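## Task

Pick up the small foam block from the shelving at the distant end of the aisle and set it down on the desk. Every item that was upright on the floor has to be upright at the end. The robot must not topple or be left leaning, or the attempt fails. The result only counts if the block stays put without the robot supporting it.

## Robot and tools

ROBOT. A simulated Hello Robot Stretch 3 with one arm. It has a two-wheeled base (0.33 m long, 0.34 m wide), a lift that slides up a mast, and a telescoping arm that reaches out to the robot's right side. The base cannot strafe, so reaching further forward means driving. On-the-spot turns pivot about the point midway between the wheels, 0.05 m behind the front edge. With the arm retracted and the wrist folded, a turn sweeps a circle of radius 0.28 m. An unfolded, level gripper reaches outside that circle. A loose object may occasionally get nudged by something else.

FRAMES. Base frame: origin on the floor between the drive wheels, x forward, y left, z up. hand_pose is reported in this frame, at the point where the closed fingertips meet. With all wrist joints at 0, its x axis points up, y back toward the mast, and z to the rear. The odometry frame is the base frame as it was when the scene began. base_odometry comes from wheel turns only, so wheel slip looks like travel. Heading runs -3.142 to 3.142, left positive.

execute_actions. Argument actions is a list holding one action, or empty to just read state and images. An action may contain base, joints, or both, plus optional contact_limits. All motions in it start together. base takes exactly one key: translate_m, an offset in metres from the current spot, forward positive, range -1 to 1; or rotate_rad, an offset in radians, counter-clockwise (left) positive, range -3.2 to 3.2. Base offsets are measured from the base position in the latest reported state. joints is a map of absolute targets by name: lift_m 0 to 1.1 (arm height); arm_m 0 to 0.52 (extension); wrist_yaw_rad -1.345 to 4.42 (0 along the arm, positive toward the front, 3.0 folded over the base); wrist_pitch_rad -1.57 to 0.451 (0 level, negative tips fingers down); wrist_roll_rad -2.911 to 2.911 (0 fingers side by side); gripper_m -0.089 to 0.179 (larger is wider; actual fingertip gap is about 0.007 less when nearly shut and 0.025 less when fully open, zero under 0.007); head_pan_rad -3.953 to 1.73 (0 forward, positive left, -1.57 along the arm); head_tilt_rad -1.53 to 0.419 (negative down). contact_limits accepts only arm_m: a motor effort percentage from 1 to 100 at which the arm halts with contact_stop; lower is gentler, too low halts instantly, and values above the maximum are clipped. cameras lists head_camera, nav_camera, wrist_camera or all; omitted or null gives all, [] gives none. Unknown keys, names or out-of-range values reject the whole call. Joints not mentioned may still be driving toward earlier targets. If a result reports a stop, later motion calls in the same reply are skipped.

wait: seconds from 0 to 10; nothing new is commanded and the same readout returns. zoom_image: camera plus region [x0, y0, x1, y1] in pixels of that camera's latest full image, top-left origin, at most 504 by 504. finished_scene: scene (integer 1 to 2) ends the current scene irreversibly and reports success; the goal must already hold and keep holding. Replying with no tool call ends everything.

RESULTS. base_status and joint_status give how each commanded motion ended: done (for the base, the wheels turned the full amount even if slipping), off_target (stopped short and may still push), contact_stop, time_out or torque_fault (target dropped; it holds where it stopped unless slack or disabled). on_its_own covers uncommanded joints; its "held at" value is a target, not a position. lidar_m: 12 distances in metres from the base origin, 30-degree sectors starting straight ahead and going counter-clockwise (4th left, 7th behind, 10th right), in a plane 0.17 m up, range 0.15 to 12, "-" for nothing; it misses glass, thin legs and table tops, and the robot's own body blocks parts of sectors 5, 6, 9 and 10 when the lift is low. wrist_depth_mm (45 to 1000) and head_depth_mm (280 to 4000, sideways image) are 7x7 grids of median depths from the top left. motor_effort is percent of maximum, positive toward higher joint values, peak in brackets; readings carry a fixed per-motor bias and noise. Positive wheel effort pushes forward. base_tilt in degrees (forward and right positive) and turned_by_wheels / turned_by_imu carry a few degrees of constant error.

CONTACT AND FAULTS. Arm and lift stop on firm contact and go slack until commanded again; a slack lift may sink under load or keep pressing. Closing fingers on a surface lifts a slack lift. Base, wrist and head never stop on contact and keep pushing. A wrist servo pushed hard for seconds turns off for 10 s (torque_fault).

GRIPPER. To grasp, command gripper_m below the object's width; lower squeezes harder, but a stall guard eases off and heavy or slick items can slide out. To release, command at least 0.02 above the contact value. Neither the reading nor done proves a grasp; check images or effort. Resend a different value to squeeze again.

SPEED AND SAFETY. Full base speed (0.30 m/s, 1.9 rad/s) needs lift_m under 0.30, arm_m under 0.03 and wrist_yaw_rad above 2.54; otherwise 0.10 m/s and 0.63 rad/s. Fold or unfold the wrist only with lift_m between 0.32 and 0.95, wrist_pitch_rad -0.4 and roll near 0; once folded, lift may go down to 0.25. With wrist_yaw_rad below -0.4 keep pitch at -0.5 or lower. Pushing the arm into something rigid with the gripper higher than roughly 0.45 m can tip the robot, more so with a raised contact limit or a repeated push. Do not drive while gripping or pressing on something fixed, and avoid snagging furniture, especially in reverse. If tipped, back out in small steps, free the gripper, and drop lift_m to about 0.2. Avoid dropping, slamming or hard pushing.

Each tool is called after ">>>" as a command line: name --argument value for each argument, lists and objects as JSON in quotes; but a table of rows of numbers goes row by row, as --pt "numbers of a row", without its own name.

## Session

>>> execute_actions --actions '[{"joints":{"head_tilt_rad":-0.6}}]'

Scene clock: 0.90 s.
base_odometry: x=+0.000 y=+0.000 heading=+0.000 (m, m, rad; odometry frame)
turned_by_wheels: +0.000 (rad since the last result)
turned_by_imu: +0.000 (rad since the last result)
base_tilt: forward=+1.4 right=-0.5 (deg)
lidar_m: 1.57 1.50 1.34 1.34 1.66 1.33 0.85 0.93 2.38 2.40 1.73 1.08
head_depth_mm: 1290 1415 1527 1019 1665 1395 1236 / 1327 1460 1622 1832 1712 1438 1232 / 1372 1510 1689 1892 1725 1452 1238 / 1402 1567 1754 1954 1725 1446 1243 / 1459 1616 1831 2037 1737 1455 1248 / 1504 1677 1898 2102 1745 1457 1250 / 1563 1738 1988 2159 1755 1461 1247
base_status: not commanded
joint_positions: lift_m=+0.467 arm_m=+0.003 wrist_yaw_rad=+2.904 wrist_pitch_rad=-0.463 wrist_roll_rad=+0.013 gripper_m=+0.037 head_pan_rad=-0.011 head_tilt_rad=-0.592
joint_status: all done
motor_effort: left_wheel=-1(1) right_wheel=+0(1) lift_m=+20(19) arm_m=+0(0) wrist_yaw_rad=-1(0) wrist_pitch_rad=+4(4) wrist_roll_rad=+0(1) gripper_m=+0(0) head_pan_rad=+0(0) head_tilt_rad=-5(39) (%)
hand_pose: x=+0.0303 y=+0.0644 z=+0.4694 quat_wxyz=(+0.244, +0.707, +0.078, +0.660) (m; base frame)
wrist_depth_mm: - - - - - - - / - - - - - - - / - - - - - - - / - 973 - 975 941 955 950 / 844 829 863 831 830 781 785 / 696 689 - 680 - 672 673 / 603 598 - 608 581 589 581
pictures: head_camera (sideways: a quarter turn clockwise sets it upright), nav_camera (sideways: a quarter turn counterclockwise sets it upright), wrist_camera
Images, in order (width x height): head_camera 896x504, nav_camera 672x504, wrist_camera 644x364.

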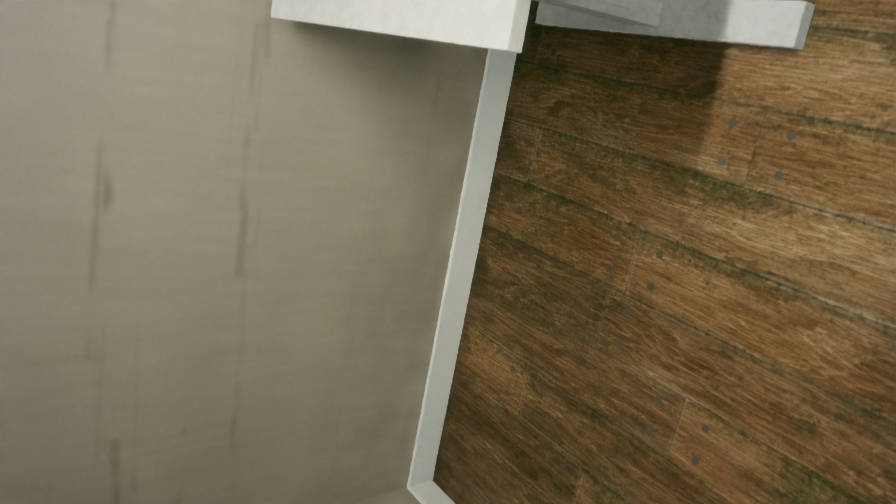

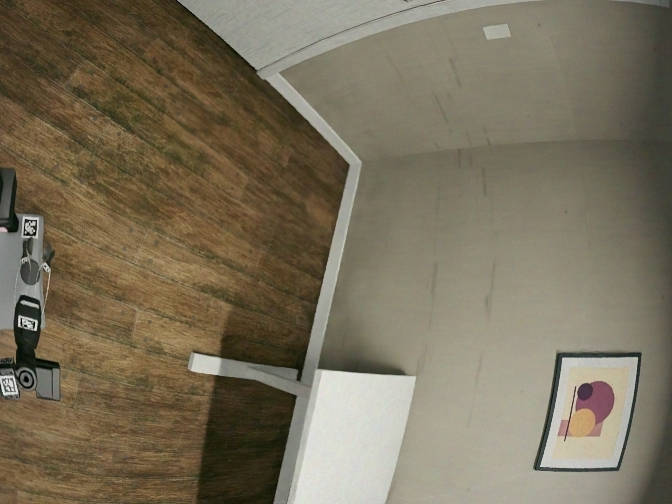

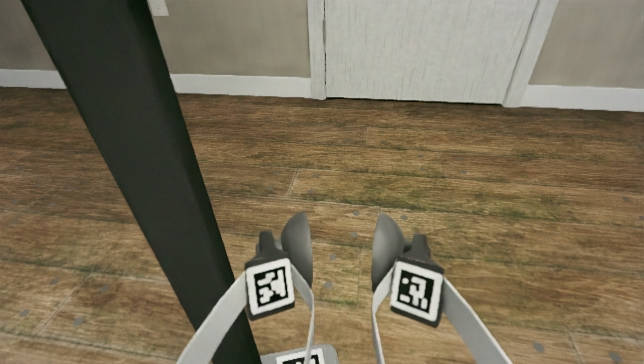

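Desk is ahead-right; aisle probably behind.

>>> execute_actions --actions '[{"base":{"rotate_rad":-2.6},"joints":{"lift_m":0.28,"wrist_yaw_rad":3.0}}]' --cameras '["nav_camera","head_camera"]'

Scene clock: 4.93 s.
base_odometry: x=+0.000 y=+0.000 heading=-2.600 (m, m, rad; odometry frame)
turned_by_wheels: -2.600 (rad since the last result)
turned_by_imu: -2.605 (rad since the last result)
base_tilt: forward=+1.5 right=-0.5 (deg)
lidar_m: 0.93 2.39 2.41 1.73 1.56 1.57 1.50 1.34 1.34 1.66 1.33 0.86
head_depth_mm: 1333 1447 1648 1390 1176 1344 1233 / 1446 1582 1736 1391 1226 1353 1240 / 2824 3076 1965 2068 1623 1443 1240 / 2775 3001 2829 2147 1735 1446 1240 / 2508 2724 2837 2166 1725 1444 1247 / 2340 2534 2701 2154 1738 1451 1247 / 2195 2373 2575 2177 1749 1460 1252
base_status: done
joint_positions: lift_m=+0.280 arm_m=+0.003 wrist_yaw_rad=+2.999 wrist_pitch_rad=-0.464 wrist_roll_rad=+0.013 gripper_m=+0.037 head_pan_rad=-0.011 head_tilt_rad=-0.593
joint_status: all done
motor_effort: left_wheel=+2(13) right_wheel=-2(5) lift_m=+15(15) arm_m=-1(1) wrist_yaw_rad=+1(0) wrist_pitch_rad=+4(4) wrist_roll_rad=+0(0) gripper_m=+0(0) head_pan_rad=+0(0) head_tilt_rad=-4(5) (%)
hand_pose: x=+0.0098 y=+0.0682 z=+0.2827 quat_wxyz=(+0.212, +0.702, +0.112, +0.670) (m; base frame)
wrist_depth_mm: - - - - - - - / - - - - - - - / 873 809 864 838 815 810 804 / 686 681 680 659 660 654 647 / 577 562 - 572 566 530 538 / 482 502 - - - 461 454 / 426 - - - 403 403 400
pictures: head_camera (sideways: a quarter turn clockwise sets it upright), nav_camera (sideways: a quarter turn counterclockwise sets it upright)
Images, in order (width x height): head_camera 896x504, nav_camera 672x504.

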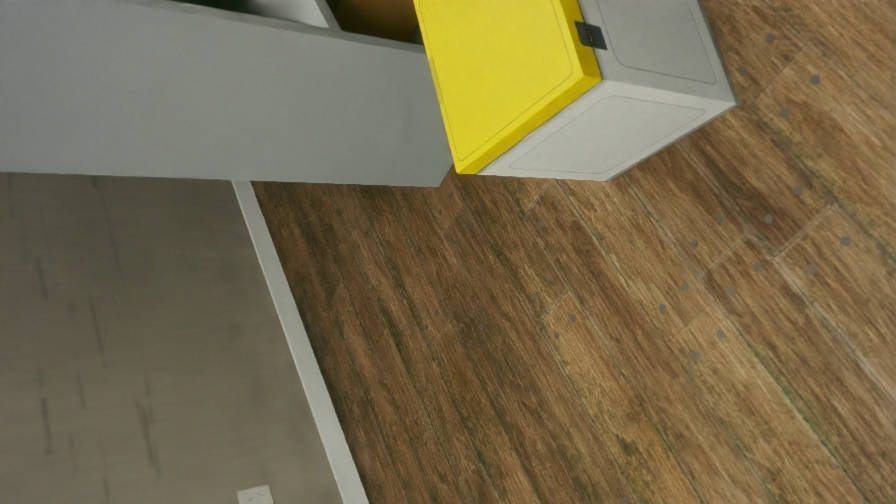

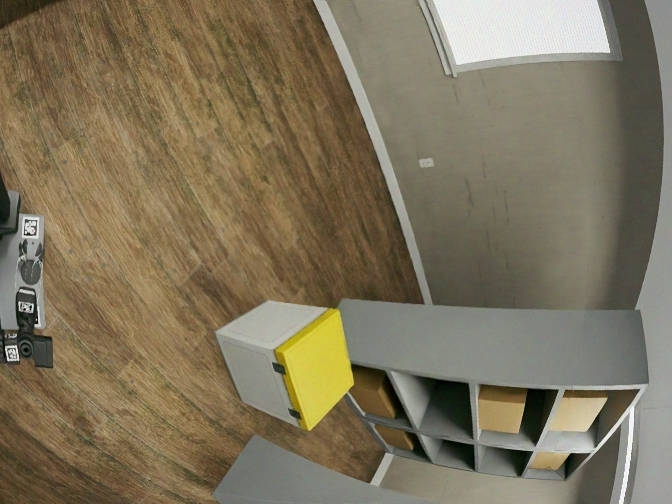

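>>> execute_actions --actions '[{"base":{"rotate_rad":-0.72},"joints":{"head_pan_rad":0.3,"head_tilt_rad":-0.75}}]' --cameras '["nav_camera","head_camera"]'

Scene clock: 7.17 s.
base_odometry: x=+0.000 y=+0.000 heading=+2.963 (m, m, rad; odometry frame)
turned_by_wheels: -0.720 (rad since the last result)
turned_by_imu: -0.721 (rad since the last result)
base_tilt: forward=+1.4 right=-0.5 (deg)
lidar_m: 0.97 0.86 2.41 2.39 1.95 1.08 1.08 1.70 1.35 1.34 1.48 1.34
head_depth_mm: 2705 1314 1443 1650 1516 1312 1160 / 2827 2803 2173 1743 1518 1315 1165 / 2182 2519 2176 1438 1520 1313 1168 / 2084 2068 1438 1271 1464 1326 1167 / 2095 1651 1440 1243 1465 1333 1166 / 1415 1622 1818 1444 1529 1327 1176 / 1492 1735 2078 1820 1535 1343 1181
base_status: done
joint_positions: lift_m=+0.280 arm_m=+0.003 wrist_yaw_rad=+2.999 wrist_pitch_rad=-0.464 wrist_roll_rad=+0.013 gripper_m=+0.037 head_pan_rad=+0.293 head_tilt_rad=-0.741
joint_status: all done
motor_effort: left_wheel=+2(11) right_wheel=-2(7) lift_m=+15(16) arm_m=-1(1) wrist_yaw_rad=+1(1) wrist_pitch_rad=+4(4) wrist_roll_rad=+0(0) gripper_m=+0(0) head_pan_rad=+3(23) head_tilt_rad=-5(19) (%)
hand_pose: x=+0.0098 y=+0.0682 z=+0.2827 quat_wxyz=(+0.212, +0.702, +0.112, +0.670) (m; base frame)
wrist_depth_mm: - - - - - - - / - - - - - - - / 879 882 867 827 846 827 807 / 701 689 677 657 653 659 634 / 567 562 - 574 560 541 534 / 480 501 - - - 461 455 / 423 - - - 404 402 398
pictures: head_camera (sideways: a quarter turn clockwise sets it upright), nav_camera (sideways: a quarter turn counterclockwise sets it upright)
Images, in order (width x height): head_camera 896x504, nav_camera 672x504.

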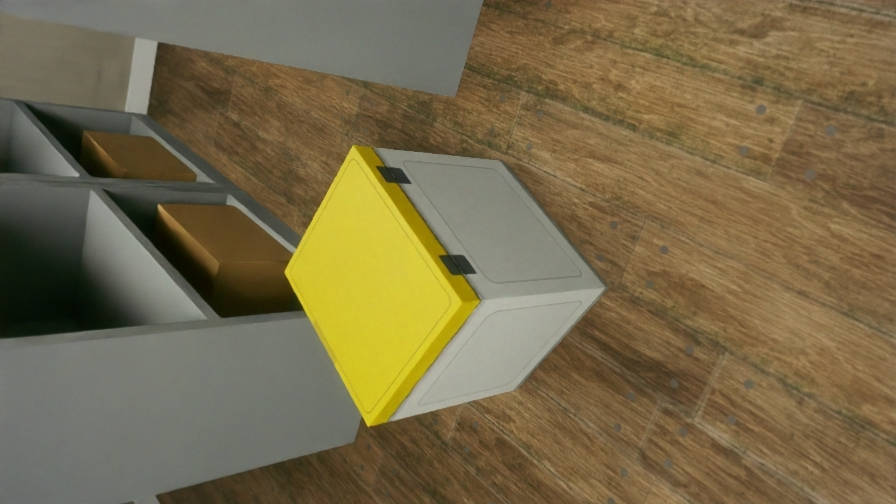

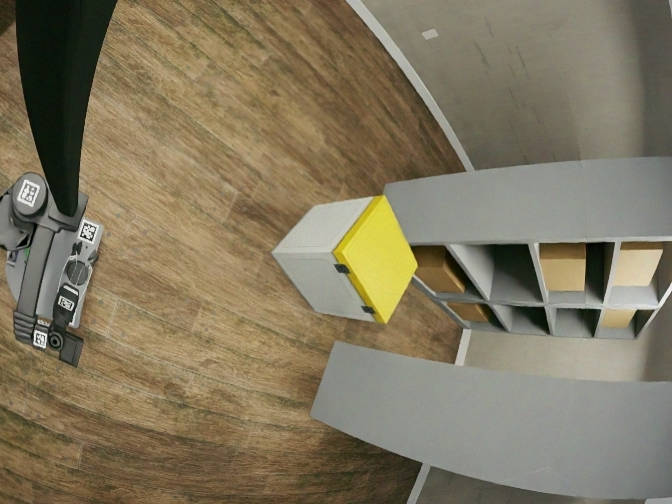

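>>> execute_actions --actions '[{"base":{"translate_m":0.68}}]' --cameras '[]'

>>> execute_actions --actions '[{"base":{"rotate_rad":1.57},"joints":{"head_pan_rad":-0.3,"head_tilt_rad":-1.0}}]' --cameras '["nav_camera"]'

Scene clock: 11.47 s.
base_odometry: x=-0.669 y=+0.120 heading=+2.964 (m, m, rad; odometry frame)
turned_by_wheels: +0.000 (rad since the last result)
turned_by_imu: +0.003 (rad since the last result)
base_tilt: forward=+1.4 right=-0.5 (deg)
lidar_m: 0.65 0.36 0.34 2.29 2.50 2.17 1.75 1.80 1.47 1.46 1.59 0.66
head_depth_mm: 2116 626 693 796 945 1149 1163 / 2267 2507 2176 1703 1056 1247 1164 / 2221 2224 2189 1785 1527 1319 1172 / 1550 1730 1921 1786 1534 1008 1143 / 1559 1667 1637 1699 1530 879 981 / 1621 1674 1387 1651 1002 868 807 / 978 1595 1261 1275 1005 873 764
base_status: done
joint_positions: lift_m=+0.280 arm_m=+0.003 wrist_yaw_rad=+2.999 wrist_pitch_rad=-0.464 wrist_roll_rad=+0.013 gripper_m=+0.037 head_pan_rad=+0.293 head_tilt_rad=-0.741
joint_status: not commanded
motor_effort: left_wheel=+2(14) right_wheel=-2(4) lift_m=+15(15) arm_m=-1(1) wrist_yaw_rad=+1(1) wrist_pitch_rad=+4(4) wrist_roll_rad=+0(0) gripper_m=+0(0) head_pan_rad=+3(3) head_tilt_rad=-5(5) (%)
hand_pose: x=+0.0098 y=+0.0681 z=+0.2826 quat_wxyz=(+0.212, +0.702, +0.112, +0.670) (m; base frame)
wrist_depth_mm: - - - - 343 311 281 / - - - - 373 335 302 / 879 863 871 854 408 366 328 / 688 684 673 673 454 403 357 / 566 550 - 566 502 444 392 / 481 508 - - - 458 429 / 429 - - - 401 401 396
pictures: none
No camera images: the call's "cameras" was empty. Leave "cameras" out to get every camera's image.

Scene clock: 13.67 s.
base_odometry: x=-0.669 y=+0.120 heading=-1.750 (m, m, rad; odometry frame)
turned_by_wheels: +1.570 (rad since the last result)
turned_by_imu: +1.573 (rad since the last result)
base_tilt: forward=+1.4 right=-0.5 (deg)
lidar_m: 2.29 2.51 2.17 1.75 1.78 1.47 1.46 1.60 0.66 0.65 0.36 0.34
head_depth_mm: 2156 1862 1597 953 872 1162 1102 / 2196 1871 1636 957 874 1170 1138 / 2162 1864 1641 956 889 1183 1137 / 2152 1877 1643 1468 1316 1210 1121 / 2143 1893 1666 1468 1325 1219 1113 / 2123 1904 1657 1484 1332 1217 1113 / 2111 1905 1664 1485 1337 1217 1117
base_status: done
joint_positions: lift_m=+0.280 arm_m=+0.003 wrist_yaw_rad=+2.999 wrist_pitch_rad=-0.464 wrist_roll_rad=+0.013 gripper_m=+0.037 head_pan_rad=-0.293 head_tilt_rad=-0.988
joint_status: all done
motor_effort: left_wheel=-4(12) right_wheel=+2(9) lift_m=+16(16) arm_m=-1(1) wrist_yaw_rad=+1(1) wrist_pitch_rad=+4(4) wrist_roll_rad=+0(0) gripper_m=+0(1) head_pan_rad=-3(33) head_tilt_rad=-7(30) (%)
hand_pose: x=+0.0098 y=+0.0681 z=+0.2826 quat_wxyz=(+0.212, +0.702, +0.112, +0.670) (m; base frame)
wrist_depth_mm: - - - - - - - / - - - - - - - / 893 867 858 851 827 824 823 / 679 684 669 668 659 661 647 / 556 560 - 565 567 531 536 / 471 500 - - - 459 455 / 423 - - - 403 399 398
pictures: nav_camera (sideways: a quarter turn counterclockwise sets it upright)
Images, in order (width x height): nav_camera 672x504.

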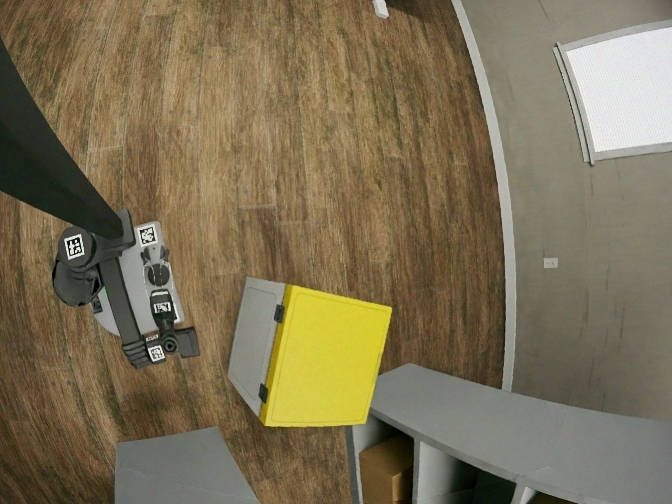

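>>> execute_actions --actions '[{"base":{"rotate_rad":0.7}}]' --cameras '[]'

>>> execute_actions --actions '[{"base":{"translate_m":-0.36}}]' --cameras '[]'

>>> execute_actions --actions '[{"base":{"rotate_rad":-0.66}}]' --cameras '[]'

>>> execute_actions --actions '[{"base":{"translate_m":1.0},"joints":{"lift_m":0.31}}]' --cameras '["nav_camera"]'

Scene clock: 15.57 s.
base_odometry: x=-0.669 y=+0.120 heading=-1.050 (m, m, rad; odometry frame)
turned_by_wheels: +0.700 (rad since the last result)
turned_by_imu: +0.702 (rad since the last result)
base_tilt: forward=+1.4 right=-0.5 (deg)
lidar_m: 2.17 1.74 2.24 1.60 1.46 1.47 0.73 0.65 0.42 0.34 0.34 2.30
head_depth_mm: 2126 1859 1642 1470 1319 928 1092 / 2167 1868 1650 1471 1325 1203 1137 / 2174 1873 1647 1468 1335 1209 1133 / 2186 1872 1637 1474 1334 1220 1127 / 2188 1886 1674 1475 1331 1210 1117 / 2195 1879 1667 1483 1338 1213 1118 / 2193 1908 1659 1486 1341 1218 1119
base_status: done
joint_positions: lift_m=+0.280 arm_m=+0.003 wrist_yaw_rad=+2.999 wrist_pitch_rad=-0.464 wrist_roll_rad=+0.013 gripper_m=+0.037 head_pan_rad=-0.293 head_tilt_rad=-0.988
joint_status: not commanded
motor_effort: left_wheel=-3(13) right_wheel=+2(8) lift_m=+15(15) arm_m=-1(1) wrist_yaw_rad=+1(1) wrist_pitch_rad=+4(4) wrist_roll_rad=+0(0) gripper_m=+0(0) head_pan_rad=-3(3) head_tilt_rad=-7(7) (%)
hand_pose: x=+0.0098 y=+0.0681 z=+0.2826 quat_wxyz=(+0.212, +0.702, +0.112, +0.670) (m; base frame)
wrist_depth_mm: - - - - - - - / - - - - - - - / 889 874 862 842 834 815 814 / 699 693 673 661 668 648 649 / 562 572 - 564 568 541 533 / 478 506 - - - 462 454 / 427 - - - 402 400 404
pictures: none
No camera images: the call's "cameras" was empty. Leave "cameras" out to get every camera's image.

Scene clock: 18.50 s.
base_odometry: x=-0.848 y=+0.433 heading=-1.050 (m, m, rad; odometry frame)
turned_by_wheels: +0.000 (rad since the last result)
turned_by_imu: +0.000 (rad since the last result)
base_tilt: forward=+1.4 right=-0.5 (deg)
lidar_m: 2.52 2.04 2.18 1.37 1.22 1.23 1.48 0.38 0.38 0.46 0.47 0.52
head_depth_mm: 2147 1860 1065 952 988 1175 1109 / 2166 1879 1634 988 1202 1202 1137 / 2156 1887 1644 1436 1317 1206 1138 / 2183 1866 1648 1476 1337 1214 1126 / 2182 1887 1647 1474 1338 1220 1112 / 2187 1874 1671 1481 1339 1216 1114 / 2175 1903 1661 1479 1338 1217 1121
base_status: done
joint_positions: lift_m=+0.280 arm_m=+0.003 wrist_yaw_rad=+2.999 wrist_pitch_rad=-0.464 wrist_roll_rad=+0.013 gripper_m=+0.037 head_pan_rad=-0.293 head_tilt_rad=-0.988
joint_status: not commanded
motor_effort: left_wheel=-4(15) right_wheel=+3(5) lift_m=+15(14) arm_m=-1(1) wrist_yaw_rad=+0(1) wrist_pitch_rad=+4(4) wrist_roll_rad=+1(0) gripper_m=-1(0) head_pan_rad=-2(3) head_tilt_rad=-7(8) (%)
hand_pose: x=+0.0097 y=+0.0681 z=+0.2826 quat_wxyz=(+0.212, +0.702, +0.112, +0.670) (m; base frame)
wrist_depth_mm: 902 - - - - - - / 967 - - - - - - / 872 886 858 857 822 829 820 / 689 687 686 674 658 652 641 / 562 559 - 569 565 539 529 / 479 500 - - - 462 458 / 425 - - - 404 398 402
pictures: none
No camera images: the call's "cameras" was empty. Leave "cameras" out to get every camera's image.

Scene clock: 20.00 s.
base_odometry: x=-0.848 y=+0.433 heading=-1.710 (m, m, rad; odometry frame)
turned_by_wheels: -0.660 (rad since the last result)
turned_by_imu: -0.661 (rad since the last result)
base_tilt: forward=+1.4 right=-0.5 (deg)
lidar_m: 0.49 2.53 2.04 2.51 1.45 1.23 1.23 1.37 0.38 0.38 0.42 0.47
head_depth_mm: 1015 1221 1554 1458 1323 1174 1106 / 1238 1333 1421 1474 1333 1207 1132 / 2153 1882 1074 952 1271 1202 1136 / 2190 1863 1074 971 1245 1211 1125 / 2194 1886 1078 990 1280 1215 1118 / 2191 1884 1602 1009 1311 1221 1109 / 2209 1886 1663 1478 1331 1223 1120
base_status: done
joint_positions: lift_m=+0.280 arm_m=+0.003 wrist_yaw_rad=+2.999 wrist_pitch_rad=-0.464 wrist_roll_rad=+0.013 gripper_m=+0.037 head_pan_rad=-0.293 head_tilt_rad=-0.988
joint_status: not commanded
motor_effort: left_wheel=+2(9) right_wheel=-2(5) lift_m=+15(15) arm_m=-1(1) wrist_yaw_rad=+1(1) wrist_pitch_rad=+4(4) wrist_roll_rad=+0(0) gripper_m=+0(0) head_pan_rad=-2(3) head_tilt_rad=-7(7) (%)
hand_pose: x=+0.0097 y=+0.0681 z=+0.2826 quat_wxyz=(+0.212, +0.702, +0.112, +0.670) (m; base frame)
wrist_depth_mm: - - - - - - - / - - - - - - - / 886 856 841 830 817 810 826 / 692 680 667 667 660 655 639 / 568 565 - 569 564 541 538 / 476 507 - - - 463 454 / 432 - - - 404 399 398
pictures: none
No camera images: the call's "cameras" was empty. Leave "cameras" out to get every camera's image.

Scene clock: 30.77 s.
base_odometry: x=-0.987 y=-0.558 heading=-1.710 (m, m, rad; odometry frame)
turned_by_wheels: +0.000 (rad since the last result)
turned_by_imu: +0.005 (rad since the last result)
base_tilt: forward=+1.4 right=-0.5 (deg)
lidar_m: - 0.15 1.92 1.96 2.59 2.22 2.21 0.86 1.19 0.19 0.15 -
head_depth_mm: 1578 1785 1646 1459 856 784 1070 / 1554 1792 1647 1465 863 782 746 / 1536 1774 1645 1472 863 787 804 / 1525 1779 1651 1471 866 787 1101 / 1507 1763 1660 1481 1299 808 1108 / 1500 1756 1664 1486 1345 1218 1120 / 1487 1753 1659 1475 1338 1213 1122
base_status: done
joint_positions: lift_m=+0.310 arm_m=+0.003 wrist_yaw_rad=+2.990 wrist_pitch_rad=-0.465 wrist_roll_rad=+0.013 gripper_m=+0.037 head_pan_rad=-0.293 head_tilt_rad=-0.989
joint_status: all done
motor_effort: left_wheel=-1(12) right_wheel=+6(17) lift_m=+23(22) arm_m=-1(1) wrist_yaw_rad=+8(10) wrist_pitch_rad=+4(4) wrist_roll_rad=+0(1) gripper_m=+0(0) head_pan_rad=-3(3) head_tilt_rad=-6(7) (%)
hand_pose: x=+0.0118 y=+0.0678 z=+0.3121 quat_wxyz=(+0.216, +0.703, +0.109, +0.669) (m; base frame)
wrist_depth_mm: - - - - - - - / - - - - - - - / 965 950 914 922 885 884 859 / 744 742 728 725 696 710 685 / 613 611 - 604 606 571 170 / 520 527 - - - 496 164 / 456 - - - 432 413 157
pictures: nav_camera (sideways: a quarter turn counterclockwise sets it upright)
Images, in order (width x height): nav_camera 672x504.

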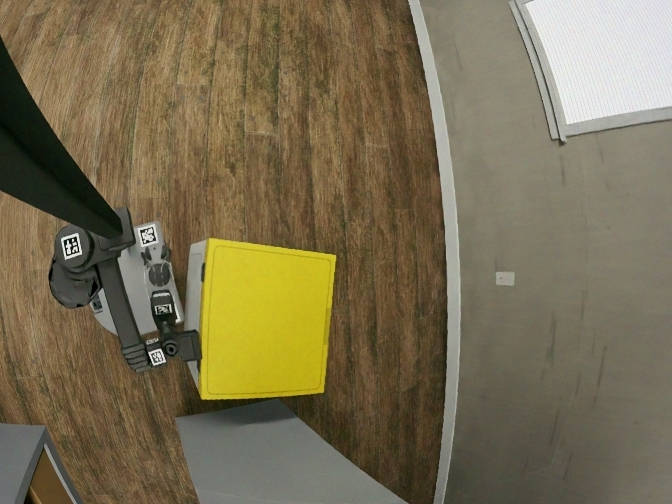

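>>> execute_actions --actions '[{"base":{"translate_m":0.12}}]' --cameras '[]'

>>> execute_actions --actions '[{"base":{"translate_m":-0.44},"joints":{"lift_m":0.28}}]' --cameras '[]'

>>> execute_actions --actions '[{"base":{"rotate_rad":-1.61},"joints":{"head_pan_rad":0,"head_tilt_rad":-0.5}}]' --cameras '["nav_camera","head_camera"]'

Scene clock: 33.40 s.
base_odometry: x=-1.004 y=-0.676 heading=-1.710 (m, m, rad; odometry frame)
turned_by_wheels: +0.000 (rad since the last result)
turned_by_imu: +0.001 (rad since the last result)
base_tilt: forward=+1.4 right=-0.5 (deg)
lidar_m: - 0.15 1.87 1.98 2.56 2.33 2.32 0.97 0.60 0.19 0.15 -
head_depth_mm: 1454 1725 1626 1463 860 783 1073 / 1433 1708 1642 1472 863 785 747 / 1430 1684 1638 1462 859 791 808 / 1395 1670 1660 1474 863 788 1095 / 1398 1646 1649 1478 1296 808 1106 / 1373 1643 1668 1489 1343 1221 1120 / 1357 1611 1672 1476 1338 1219 1117
base_status: done
joint_positions: lift_m=+0.310 arm_m=+0.003 wrist_yaw_rad=+2.988 wrist_pitch_rad=-0.465 wrist_roll_rad=+0.013 gripper_m=+0.037 head_pan_rad=-0.293 head_tilt_rad=-0.989
joint_status: not commanded
motor_effort: left_wheel=-1(4) right_wheel=+6(12) lift_m=+22(23) arm_m=-1(1) wrist_yaw_rad=+8(8) wrist_pitch_rad=+4(4) wrist_roll_rad=+0(0) gripper_m=+0(0) head_pan_rad=-3(3) head_tilt_rad=-6(6) (%)
hand_pose: x=+0.0121 y=+0.0677 z=+0.3121 quat_wxyz=(+0.216, +0.703, +0.108, +0.669) (m; base frame)
wrist_depth_mm: - - - - - - - / - - - - - - - / 934 926 913 903 910 881 868 / 735 733 729 704 709 707 697 / 607 601 - 608 605 580 170 / 513 524 - - - 495 163 / 453 - - - 431 412 157
pictures: none
No camera images: the call's "cameras" was empty. Leave "cameras" out to get every camera's image.

Scene clock: 36.70 s.
base_odometry: x=-0.943 y=-0.241 heading=-1.710 (m, m, rad; odometry frame)
turned_by_wheels: +0.000 (rad since the last result)
turned_by_imu: +0.000 (rad since the last result)
base_tilt: forward=+1.4 right=-0.5 (deg)
lidar_m: 0.53 2.08 2.08 1.93 2.26 1.90 1.89 0.62 0.61 0.93 0.59 0.53
head_depth_mm: 1913 1857 1646 1419 1319 1199 1107 / 1901 1871 1609 1417 1325 1211 1136 / 1848 1873 1069 987 1277 1211 1137 / 1856 1877 1071 987 1278 1212 1130 / 1823 1892 1077 1003 1293 1217 1113 / 1799 1891 1603 1060 1326 1220 1118 / 1779 1903 1672 1485 1342 1220 1118
base_status: done
joint_positions: lift_m=+0.280 arm_m=+0.003 wrist_yaw_rad=+2.999 wrist_pitch_rad=-0.465 wrist_roll_rad=+0.013 gripper_m=+0.037 head_pan_rad=-0.293 head_tilt_rad=-0.989
joint_status: all done
motor_effort: left_wheel=+1(7) right_wheel=-1(5) lift_m=+15(20) arm_m=-1(1) wrist_yaw_rad=+0(7) wrist_pitch_rad=+4(4) wrist_roll_rad=+1(1) gripper_m=-1(0) head_pan_rad=-3(3) head_tilt_rad=-6(6) (%)
hand_pose: x=+0.0098 y=+0.0681 z=+0.2826 quat_wxyz=(+0.212, +0.702, +0.112, +0.670) (m; base frame)
wrist_depth_mm: - - - - - - - / - - - - - - - / 887 859 859 833 825 828 799 / 685 679 673 666 657 651 647 / 564 566 - 567 565 537 532 / 476 505 - - - 460 455 / - - - - 403 403 398
pictures: none
No camera images: the call's "cameras" was empty. Leave "cameras" out to get every camera's image.

Scene clock: 38.87 s.
base_odometry: x=-0.943 y=-0.241 heading=+2.963 (m, m, rad; odometry frame)
turned_by_wheels: -1.610 (rad since the last result)
turned_by_imu: -1.611 (rad since the last result)
base_tilt: forward=+1.4 right=-0.5 (deg)
lidar_m: 0.93 0.59 0.52 0.53 2.03 2.08 1.93 2.32 1.91 1.89 0.64 0.61
head_depth_mm: 1975 2121 2226 2049 1746 1515 1291 / 2010 2185 2408 2395 1868 1532 1297 / 2017 2214 2400 2442 1885 1540 1284 / 2014 2181 2295 2162 1827 1544 1301 / 1195 1207 1435 1458 1351 1376 1278 / 922 839 855 1476 1129 965 950 / 767 723 781 649 687 763 909
base_status: done
joint_positions: lift_m=+0.280 arm_m=+0.003 wrist_yaw_rad=+2.999 wrist_pitch_rad=-0.465 wrist_roll_rad=+0.013 gripper_m=+0.037 head_pan_rad=-0.007 head_tilt_rad=-0.507
joint_status: all done
motor_effort: left_wheel=+2(14) right_wheel=-2(5) lift_m=+15(15) arm_m=-1(1) wrist_yaw_rad=+1(1) wrist_pitch_rad=+4(4) wrist_roll_rad=+0(0) gripper_m=+0(0) head_pan_rad=+2(21) head_tilt_rad=+3(37) (%)
hand_pose: x=+0.0098 y=+0.0680 z=+0.2826 quat_wxyz=(+0.212, +0.702, +0.112, +0.670) (m; base frame)
wrist_depth_mm: - - 570 537 497 - 645 / - - - 591 550 - 645 / 905 883 769 656 608 817 643 / 685 682 675 670 648 651 616 / 558 557 - 563 568 539 537 / 482 509 - - - 459 455 / - - - - 403 395 399
pictures: head_camera (sideways: a quarter turn clockwise sets it upright), nav_camera (sideways: a quarter turn counterclockwise sets it upright)
Images, in order (width x height): head_camera 896x504, nav_camera 672x504.

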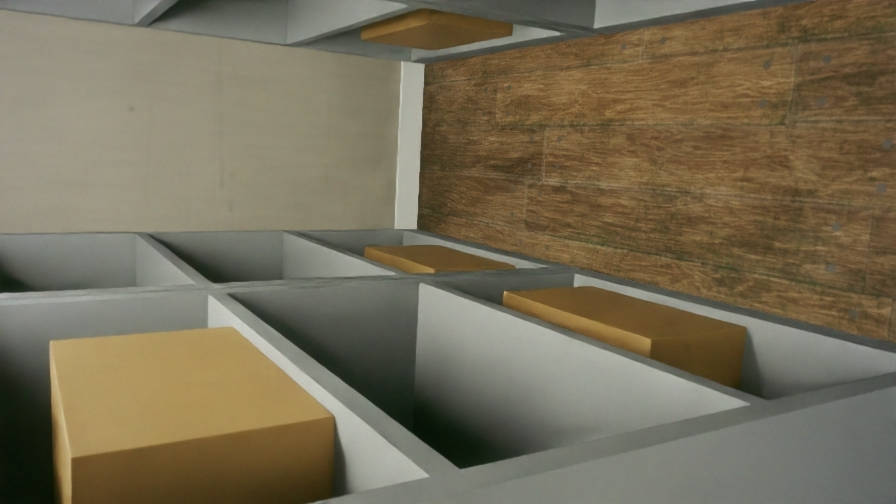

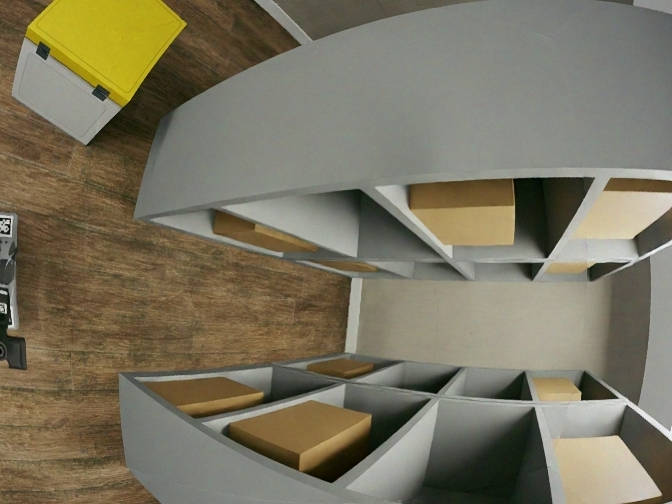

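>>> execute_actions --actions '[{"base":{"rotate_rad":-0.45}}]' --cameras '[]'

>>> execute_actions --actions '[{"base":{"translate_m":0.35}}]' --cameras '[]'

>>> execute_actions --actions '[{"base":{"rotate_rad":0.38}}]' --cameras '[]'

>>> execute_actions --actions '[{"base":{"translate_m":0.5}}]' --cameras '["nav_camera","head_camera"]'

Scene clock: 40.73 s.
base_odometry: x=-0.943 y=-0.241 heading=+2.513 (m, m, rad; odometry frame)
turned_by_wheels: -0.450 (rad since the last result)
turned_by_imu: -0.450 (rad since the last result)
base_tilt: forward=+1.4 right=-0.5 (deg)
lidar_m: 0.61 0.61 0.59 0.52 0.53 2.10 2.08 1.93 2.23 1.89 1.89 0.61
head_depth_mm: 485 526 576 648 738 859 1026 / 1302 1352 773 732 760 853 990 / 1263 1332 936 1014 1027 1192 1237 / 1229 1298 1445 1390 1716 1503 1302 / 1251 1557 1943 2159 1890 1549 1302 / 1990 2162 2423 2457 1915 1556 1307 / 1959 2134 2283 2436 1904 1556 1307
base_status: done
joint_positions: lift_m=+0.280 arm_m=+0.003 wrist_yaw_rad=+2.999 wrist_pitch_rad=-0.465 wrist_roll_rad=+0.013 gripper_m=+0.037 head_pan_rad=-0.007 head_tilt_rad=-0.507
joint_status: not commanded
motor_effort: left_wheel=+2(9) right_wheel=-2(6) lift_m=+15(15) arm_m=-1(1) wrist_yaw_rad=+1(0) wrist_pitch_rad=+4(4) wrist_roll_rad=+0(0) gripper_m=+0(0) head_pan_rad=+3(3) head_tilt_rad=+4(4) (%)
hand_pose: x=+0.0098 y=+0.0680 z=+0.2826 quat_wxyz=(+0.212, +0.702, +0.112, +0.670) (m; base frame)
wrist_depth_mm: - - 505 544 778 561 663 / - 510 550 600 841 591 723 / 884 568 614 664 799 632 686 / 687 641 652 661 661 631 636 / 572 561 - 565 565 539 533 / 482 505 - - - 457 456 / - - - - 400 404 399
pictures: none
No camera images: the call's "cameras" was empty. Leave "cameras" out to get every camera's image.

Scene clock: 43.73 s.
base_odometry: x=-1.226 y=-0.035 heading=+2.513 (m, m, rad; odometry frame)
turned_by_wheels: +0.000 (rad since the last result)
turned_by_imu: +0.002 (rad since the last result)
base_tilt: forward=+1.4 right=-0.5 (deg)
lidar_m: 0.45 0.88 0.68 0.43 0.65 0.72 2.43 2.25 2.10 1.79 0.38 0.28
head_depth_mm: 993 1059 816 580 447 558 610 / 980 1069 823 579 511 620 642 / 952 1040 826 639 771 795 914 / 921 1007 886 1205 1083 1417 1251 / 911 1007 1135 1516 1756 1544 1304 / 1682 1842 2025 2187 1892 1548 1307 / 1666 1817 1971 2184 1912 1566 1309
base_status: done
joint_positions: lift_m=+0.280 arm_m=+0.003 wrist_yaw_rad=+2.999 wrist_pitch_rad=-0.465 wrist_roll_rad=+0.013 gripper_m=+0.037 head_pan_rad=-0.007 head_tilt_rad=-0.506
joint_status: not commanded
motor_effort: left_wheel=+2(12) right_wheel=-2(4) lift_m=+15(15) arm_m=-2(1) wrist_yaw_rad=+1(1) wrist_pitch_rad=+4(4) wrist_roll_rad=+0(0) gripper_m=+0(0) head_pan_rad=+3(3) head_tilt_rad=+3(3) (%)
hand_pose: x=+0.0097 y=+0.0680 z=+0.2826 quat_wxyz=(+0.212, +0.702, +0.112, +0.670) (m; base frame)
wrist_depth_mm: 488 - - 479 926 613 651 / 522 546 - 593 838 667 757 / 573 606 854 645 669 714 780 / 629 645 676 623 638 643 642 / 566 565 - 573 562 543 535 / 482 497 - - - 459 459 / - - - - 400 405 400
pictures: none
No camera images: the call's "cameras" was empty. Leave "cameras" out to get every camera's image.

Scene clock: 45.07 s.
base_odometry: x=-1.226 y=-0.035 heading=+2.893 (m, m, rad; odometry frame)
turned_by_wheels: +0.380 (rad since the last result)
turned_by_imu: +0.381 (rad since the last result)
base_tilt: forward=+1.4 right=-0.5 (deg)
lidar_m: 1.18 0.68 0.43 0.61 0.66 2.43 2.24 2.34 1.82 0.53 0.28 0.37
head_depth_mm: 1621 977 1062 1156 1107 980 996 / 1702 1842 1970 1866 1718 1455 1269 / 1730 1891 2090 2238 1893 1530 1300 / 1740 1891 2105 2256 1900 1546 1304 / 1741 1890 2087 2215 1848 1536 1307 / 1722 1798 1968 1525 1407 1439 1284 / 989 1010 1106 1204 1174 1143 1089
base_status: done
joint_positions: lift_m=+0.280 arm_m=+0.003 wrist_yaw_rad=+2.999 wrist_pitch_rad=-0.465 wrist_roll_rad=+0.013 gripper_m=+0.037 head_pan_rad=-0.007 head_tilt_rad=-0.506
joint_status: not commanded
motor_effort: left_wheel=-4(11) right_wheel=+2(6) lift_m=+15(15) arm_m=-1(1) wrist_yaw_rad=+0(1) wrist_pitch_rad=+4(4) wrist_roll_rad=+0(0) gripper_m=+0(1) head_pan_rad=+3(3) head_tilt_rad=+3(3) (%)
hand_pose: x=+0.0097 y=+0.0680 z=+0.2826 quat_wxyz=(+0.212, +0.702, +0.112, +0.670) (m; base frame)
wrist_depth_mm: - - 597 - 617 815 631 / - 695 656 - 633 831 633 / 887 792 727 853 645 658 616 / 688 683 671 670 613 563 558 / 567 556 - 573 564 546 537 / 480 508 - - - 465 461 / - - - - 403 400 400
pictures: none
No camera images: the call's "cameras" was empty. Leave "cameras" out to get every camera's image.

Scene clock: 48.47 s.
base_odometry: x=-1.710 y=+0.088 heading=+2.893 (m, m, rad; odometry frame)
turned_by_wheels: +0.000 (rad since the last result)
turned_by_imu: +0.002 (rad since the last result)
base_tilt: forward=+1.3 right=-0.5 (deg)
lidar_m: 1.09 0.48 0.37 0.37 0.46 0.88 3.19 0.37 0.28 0.28 0.30 0.61
head_depth_mm: 1253 1312 1467 1424 1226 1271 1207 / 1290 1402 1538 1691 1786 1516 1292 / 1300 1418 1551 1727 1832 1549 1296 / 1302 1422 1551 1733 1861 1539 1306 / 1304 1429 1574 1729 1837 1541 1307 / 1287 1355 1544 1478 1361 1319 1266 / 1287 1356 1044 1476 1135 927 979
base_status: done
joint_positions: lift_m=+0.280 arm_m=+0.003 wrist_yaw_rad=+2.999 wrist_pitch_rad=-0.465 wrist_roll_rad=+0.013 gripper_m=+0.037 head_pan_rad=-0.007 head_tilt_rad=-0.506
joint_status: not commanded
motor_effort: left_wheel=-4(10) right_wheel=+3(8) lift_m=+15(15) arm_m=-1(2) wrist_yaw_rad=+0(0) wrist_pitch_rad=+4(4) wrist_roll_rad=+0(0) gripper_m=+0(0) head_pan_rad=+3(3) head_tilt_rad=+3(3) (%)
hand_pose: x=+0.0097 y=+0.0680 z=+0.2826 quat_wxyz=(+0.212, +0.702, +0.112, +0.670) (m; base frame)
wrist_depth_mm: 360 - 764 742 375 376 373 / 641 422 829 807 413 409 415 / 703 448 696 659 458 457 466 / 695 518 553 536 509 509 511 / 568 538 - 534 533 529 536 / 476 512 - - - 457 453 / - - - - 404 402 396
pictures: head_camera (sideways: a quarter turn clockwise sets it upright), nav_camera (sideways: a quarter turn counterclockwise sets it upright)
Images, in order (width x height): head_camera 896x504, nav_camera 672x504.

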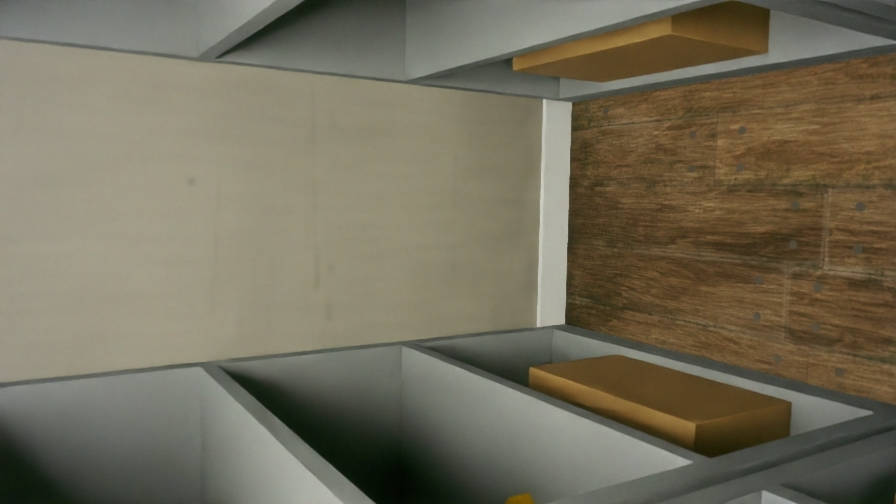

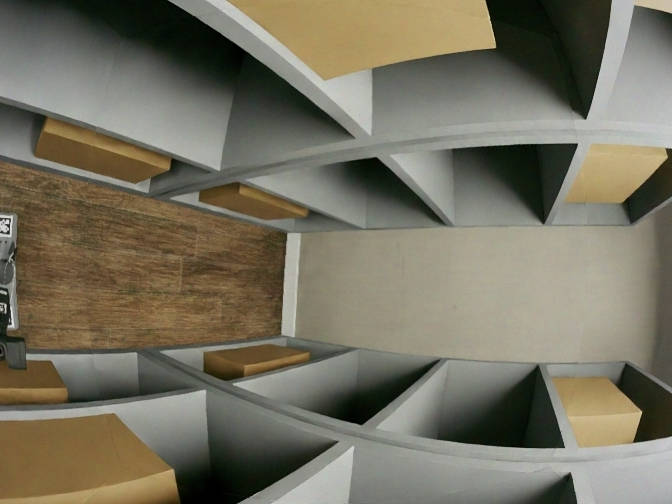

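>>> execute_actions --actions '[{"base":{"translate_m":0.45},"joints":{"head_pan_rad":1.2,"head_tilt_rad":-0.8}}]' --cameras '["nav_camera","head_camera"]'

Scene clock: 51.97 s.
base_odometry: x=-2.147 y=+0.199 heading=+2.893 (m, m, rad; odometry frame)
turned_by_wheels: +0.000 (rad since the last result)
turned_by_imu: +0.002 (rad since the last result)
base_tilt: forward=+1.4 right=-0.5 (deg)
lidar_m: 1.08 0.48 0.33 0.33 0.35 0.51 3.16 0.42 0.41 0.31 0.32 0.54
head_depth_mm: 301 543 469 956 860 978 1145 / 294 327 381 473 845 1036 1129 / 312 325 386 464 585 767 1119 / 287 313 371 424 590 759 1097 / 375 467 464 417 869 761 998 / 638 596 478 410 872 762 905 / 644 597 479 400 871 762 848
base_status: done
joint_positions: lift_m=+0.280 arm_m=+0.003 wrist_yaw_rad=+2.999 wrist_pitch_rad=-0.465 wrist_roll_rad=+0.013 gripper_m=+0.037 head_pan_rad=+1.193 head_tilt_rad=-0.790
joint_status: all done
motor_effort: left_wheel=-4(9) right_wheel=+1(8) lift_m=+15(15) arm_m=-1(1) wrist_yaw_rad=+1(1) wrist_pitch_rad=+4(4) wrist_roll_rad=+0(0) gripper_m=+0(0) head_pan_rad=+3(39) head_tilt_rad=-5(32) (%)
hand_pose: x=+0.0097 y=+0.0680 z=+0.2826 quat_wxyz=(+0.212, +0.702, +0.112, +0.670) (m; base frame)
wrist_depth_mm: 347 - 343 346 358 337 403 / 366 373 370 374 404 372 408 / 410 411 413 414 428 540 431 / 486 467 466 472 463 507 477 / 502 500 - 486 495 502 504 / 481 508 - - - 461 459 / - - - - 400 401 401
pictures: head_camera (sideways: a quarter turn clockwise sets it upright), nav_camera (sideways: a quarter turn counterclockwise sets it upright)
Images, in order (width x height): head_camera 896x504, nav_camera 672x504.

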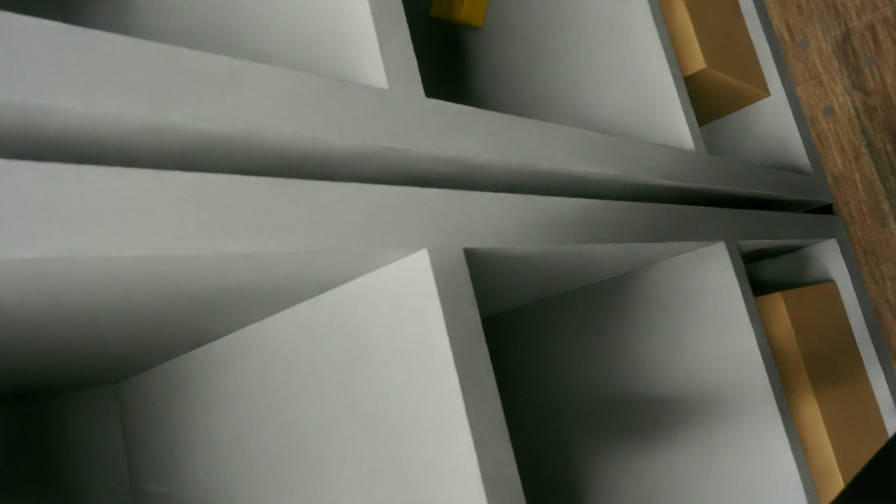

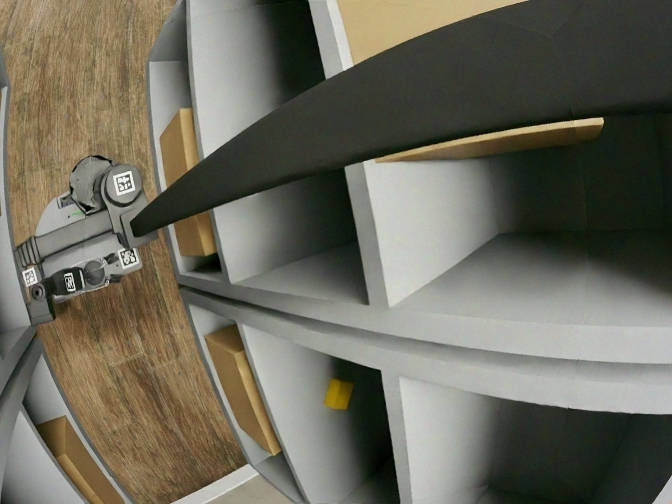

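>>> execute_actions --actions '[{"base":{"translate_m":0.58}}]' --cameras '[]'

>>> execute_actions --actions '[{"base":{"rotate_rad":1.6},"joints":{"head_pan_rad":-1.4,"head_tilt_rad":-1.2}}]' --cameras '["nav_camera"]'

Scene clock: 56.27 s.
base_odometry: x=-2.709 y=+0.342 heading=+2.893 (m, m, rad; odometry frame)
turned_by_wheels: +0.000 (rad since the last result)
turned_by_imu: +0.003 (rad since the last result)
base_tilt: forward=+1.4 right=-0.5 (deg)
lidar_m: 0.50 0.53 0.29 0.28 0.30 0.46 1.09 0.52 0.37 0.37 0.39 0.51
head_depth_mm: 688 583 470 413 861 794 1127 / 681 584 472 404 860 771 1116 / 672 588 472 395 863 758 1065 / 653 591 475 396 848 760 930 / 636 593 476 398 835 760 858 / 617 596 477 398 774 763 713 / 601 598 479 400 366 759 696
base_status: done
joint_positions: lift_m=+0.280 arm_m=+0.003 wrist_yaw_rad=+2.999 wrist_pitch_rad=-0.465 wrist_roll_rad=+0.013 gripper_m=+0.037 head_pan_rad=+1.193 head_tilt_rad=-0.790
joint_status: not commanded
motor_effort: left_wheel=-4(11) right_wheel=+2(8) lift_m=+15(15) arm_m=-1(1) wrist_yaw_rad=+1(1) wrist_pitch_rad=+4(4) wrist_roll_rad=+0(0) gripper_m=+0(0) head_pan_rad=+3(3) head_tilt_rad=-6(6) (%)
hand_pose: x=+0.0097 y=+0.0680 z=+0.2826 quat_wxyz=(+0.212, +0.702, +0.112, +0.670) (m; base frame)
wrist_depth_mm: 433 - 302 302 300 300 526 / 445 320 324 322 322 322 537 / 440 531 360 358 362 378 528 / 441 519 403 401 406 481 506 / 453 457 - 447 447 450 451 / 468 470 - - - 457 452 / - - - - 406 398 399
pictures: none
No camera images: the call's "cameras" was empty. Leave "cameras" out to get every camera's image.

Scene clock: 58.70 s.
base_odometry: x=-2.709 y=+0.341 heading=-1.790 (m, m, rad; odometry frame)
turned_by_wheels: +1.600 (rad since the last result)
turned_by_imu: +1.603 (rad since the last result)
base_tilt: forward=+1.5 right=-0.5 (deg)
lidar_m: 0.28 0.30 0.46 0.98 0.53 0.37 0.37 0.40 0.51 0.50 0.52 0.28
head_depth_mm: 528 647 835 1180 1244 1167 - / 545 673 875 1242 1259 - - / 564 702 930 1301 1272 - - / 585 734 983 1314 1275 - 1100 / 608 755 984 1267 1247 1183 1120 / 583 721 833 955 1050 1158 1124 / 585 757 834 782 748 888 1050
base_status: done
joint_positions: lift_m=+0.280 arm_m=+0.003 wrist_yaw_rad=+2.999 wrist_pitch_rad=-0.465 wrist_roll_rad=+0.013 gripper_m=+0.037 head_pan_rad=-1.393 head_tilt_rad=-1.186
joint_status: all done
motor_effort: left_wheel=-4(13) right_wheel=+2(8) lift_m=+15(16) arm_m=-2(2) wrist_yaw_rad=+1(0) wrist_pitch_rad=+4(4) wrist_roll_rad=+1(0) gripper_m=+0(1) head_pan_rad=-3(39) head_tilt_rad=-9(40) (%)
hand_pose: x=+0.0097 y=+0.0680 z=+0.2826 quat_wxyz=(+0.212, +0.702, +0.112, +0.670) (m; base frame)
wrist_depth_mm: 402 - - - - 528 377 / 439 490 - - 998 492 413 / 479 517 851 830 780 490 456 / 532 551 675 672 661 522 495 / 463 522 - 572 564 493 344 / 401 490 - - - 445 342 / - - - - 405 400 331
pictures: nav_camera (sideways: a quarter turn counterclockwise sets it upright)
Images, in order (width x height): nav_camera 672x504.

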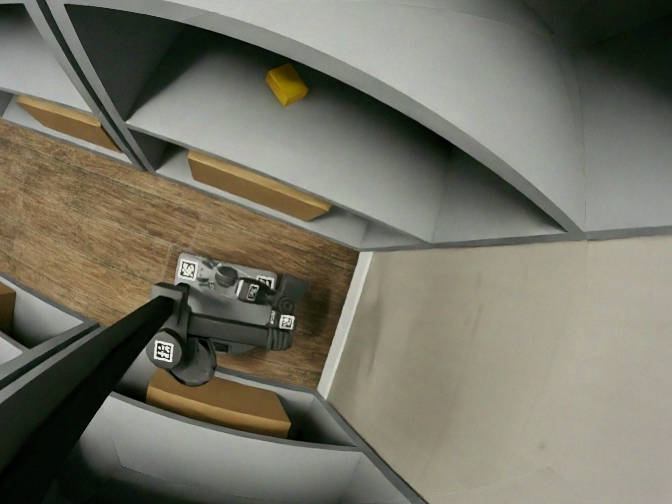

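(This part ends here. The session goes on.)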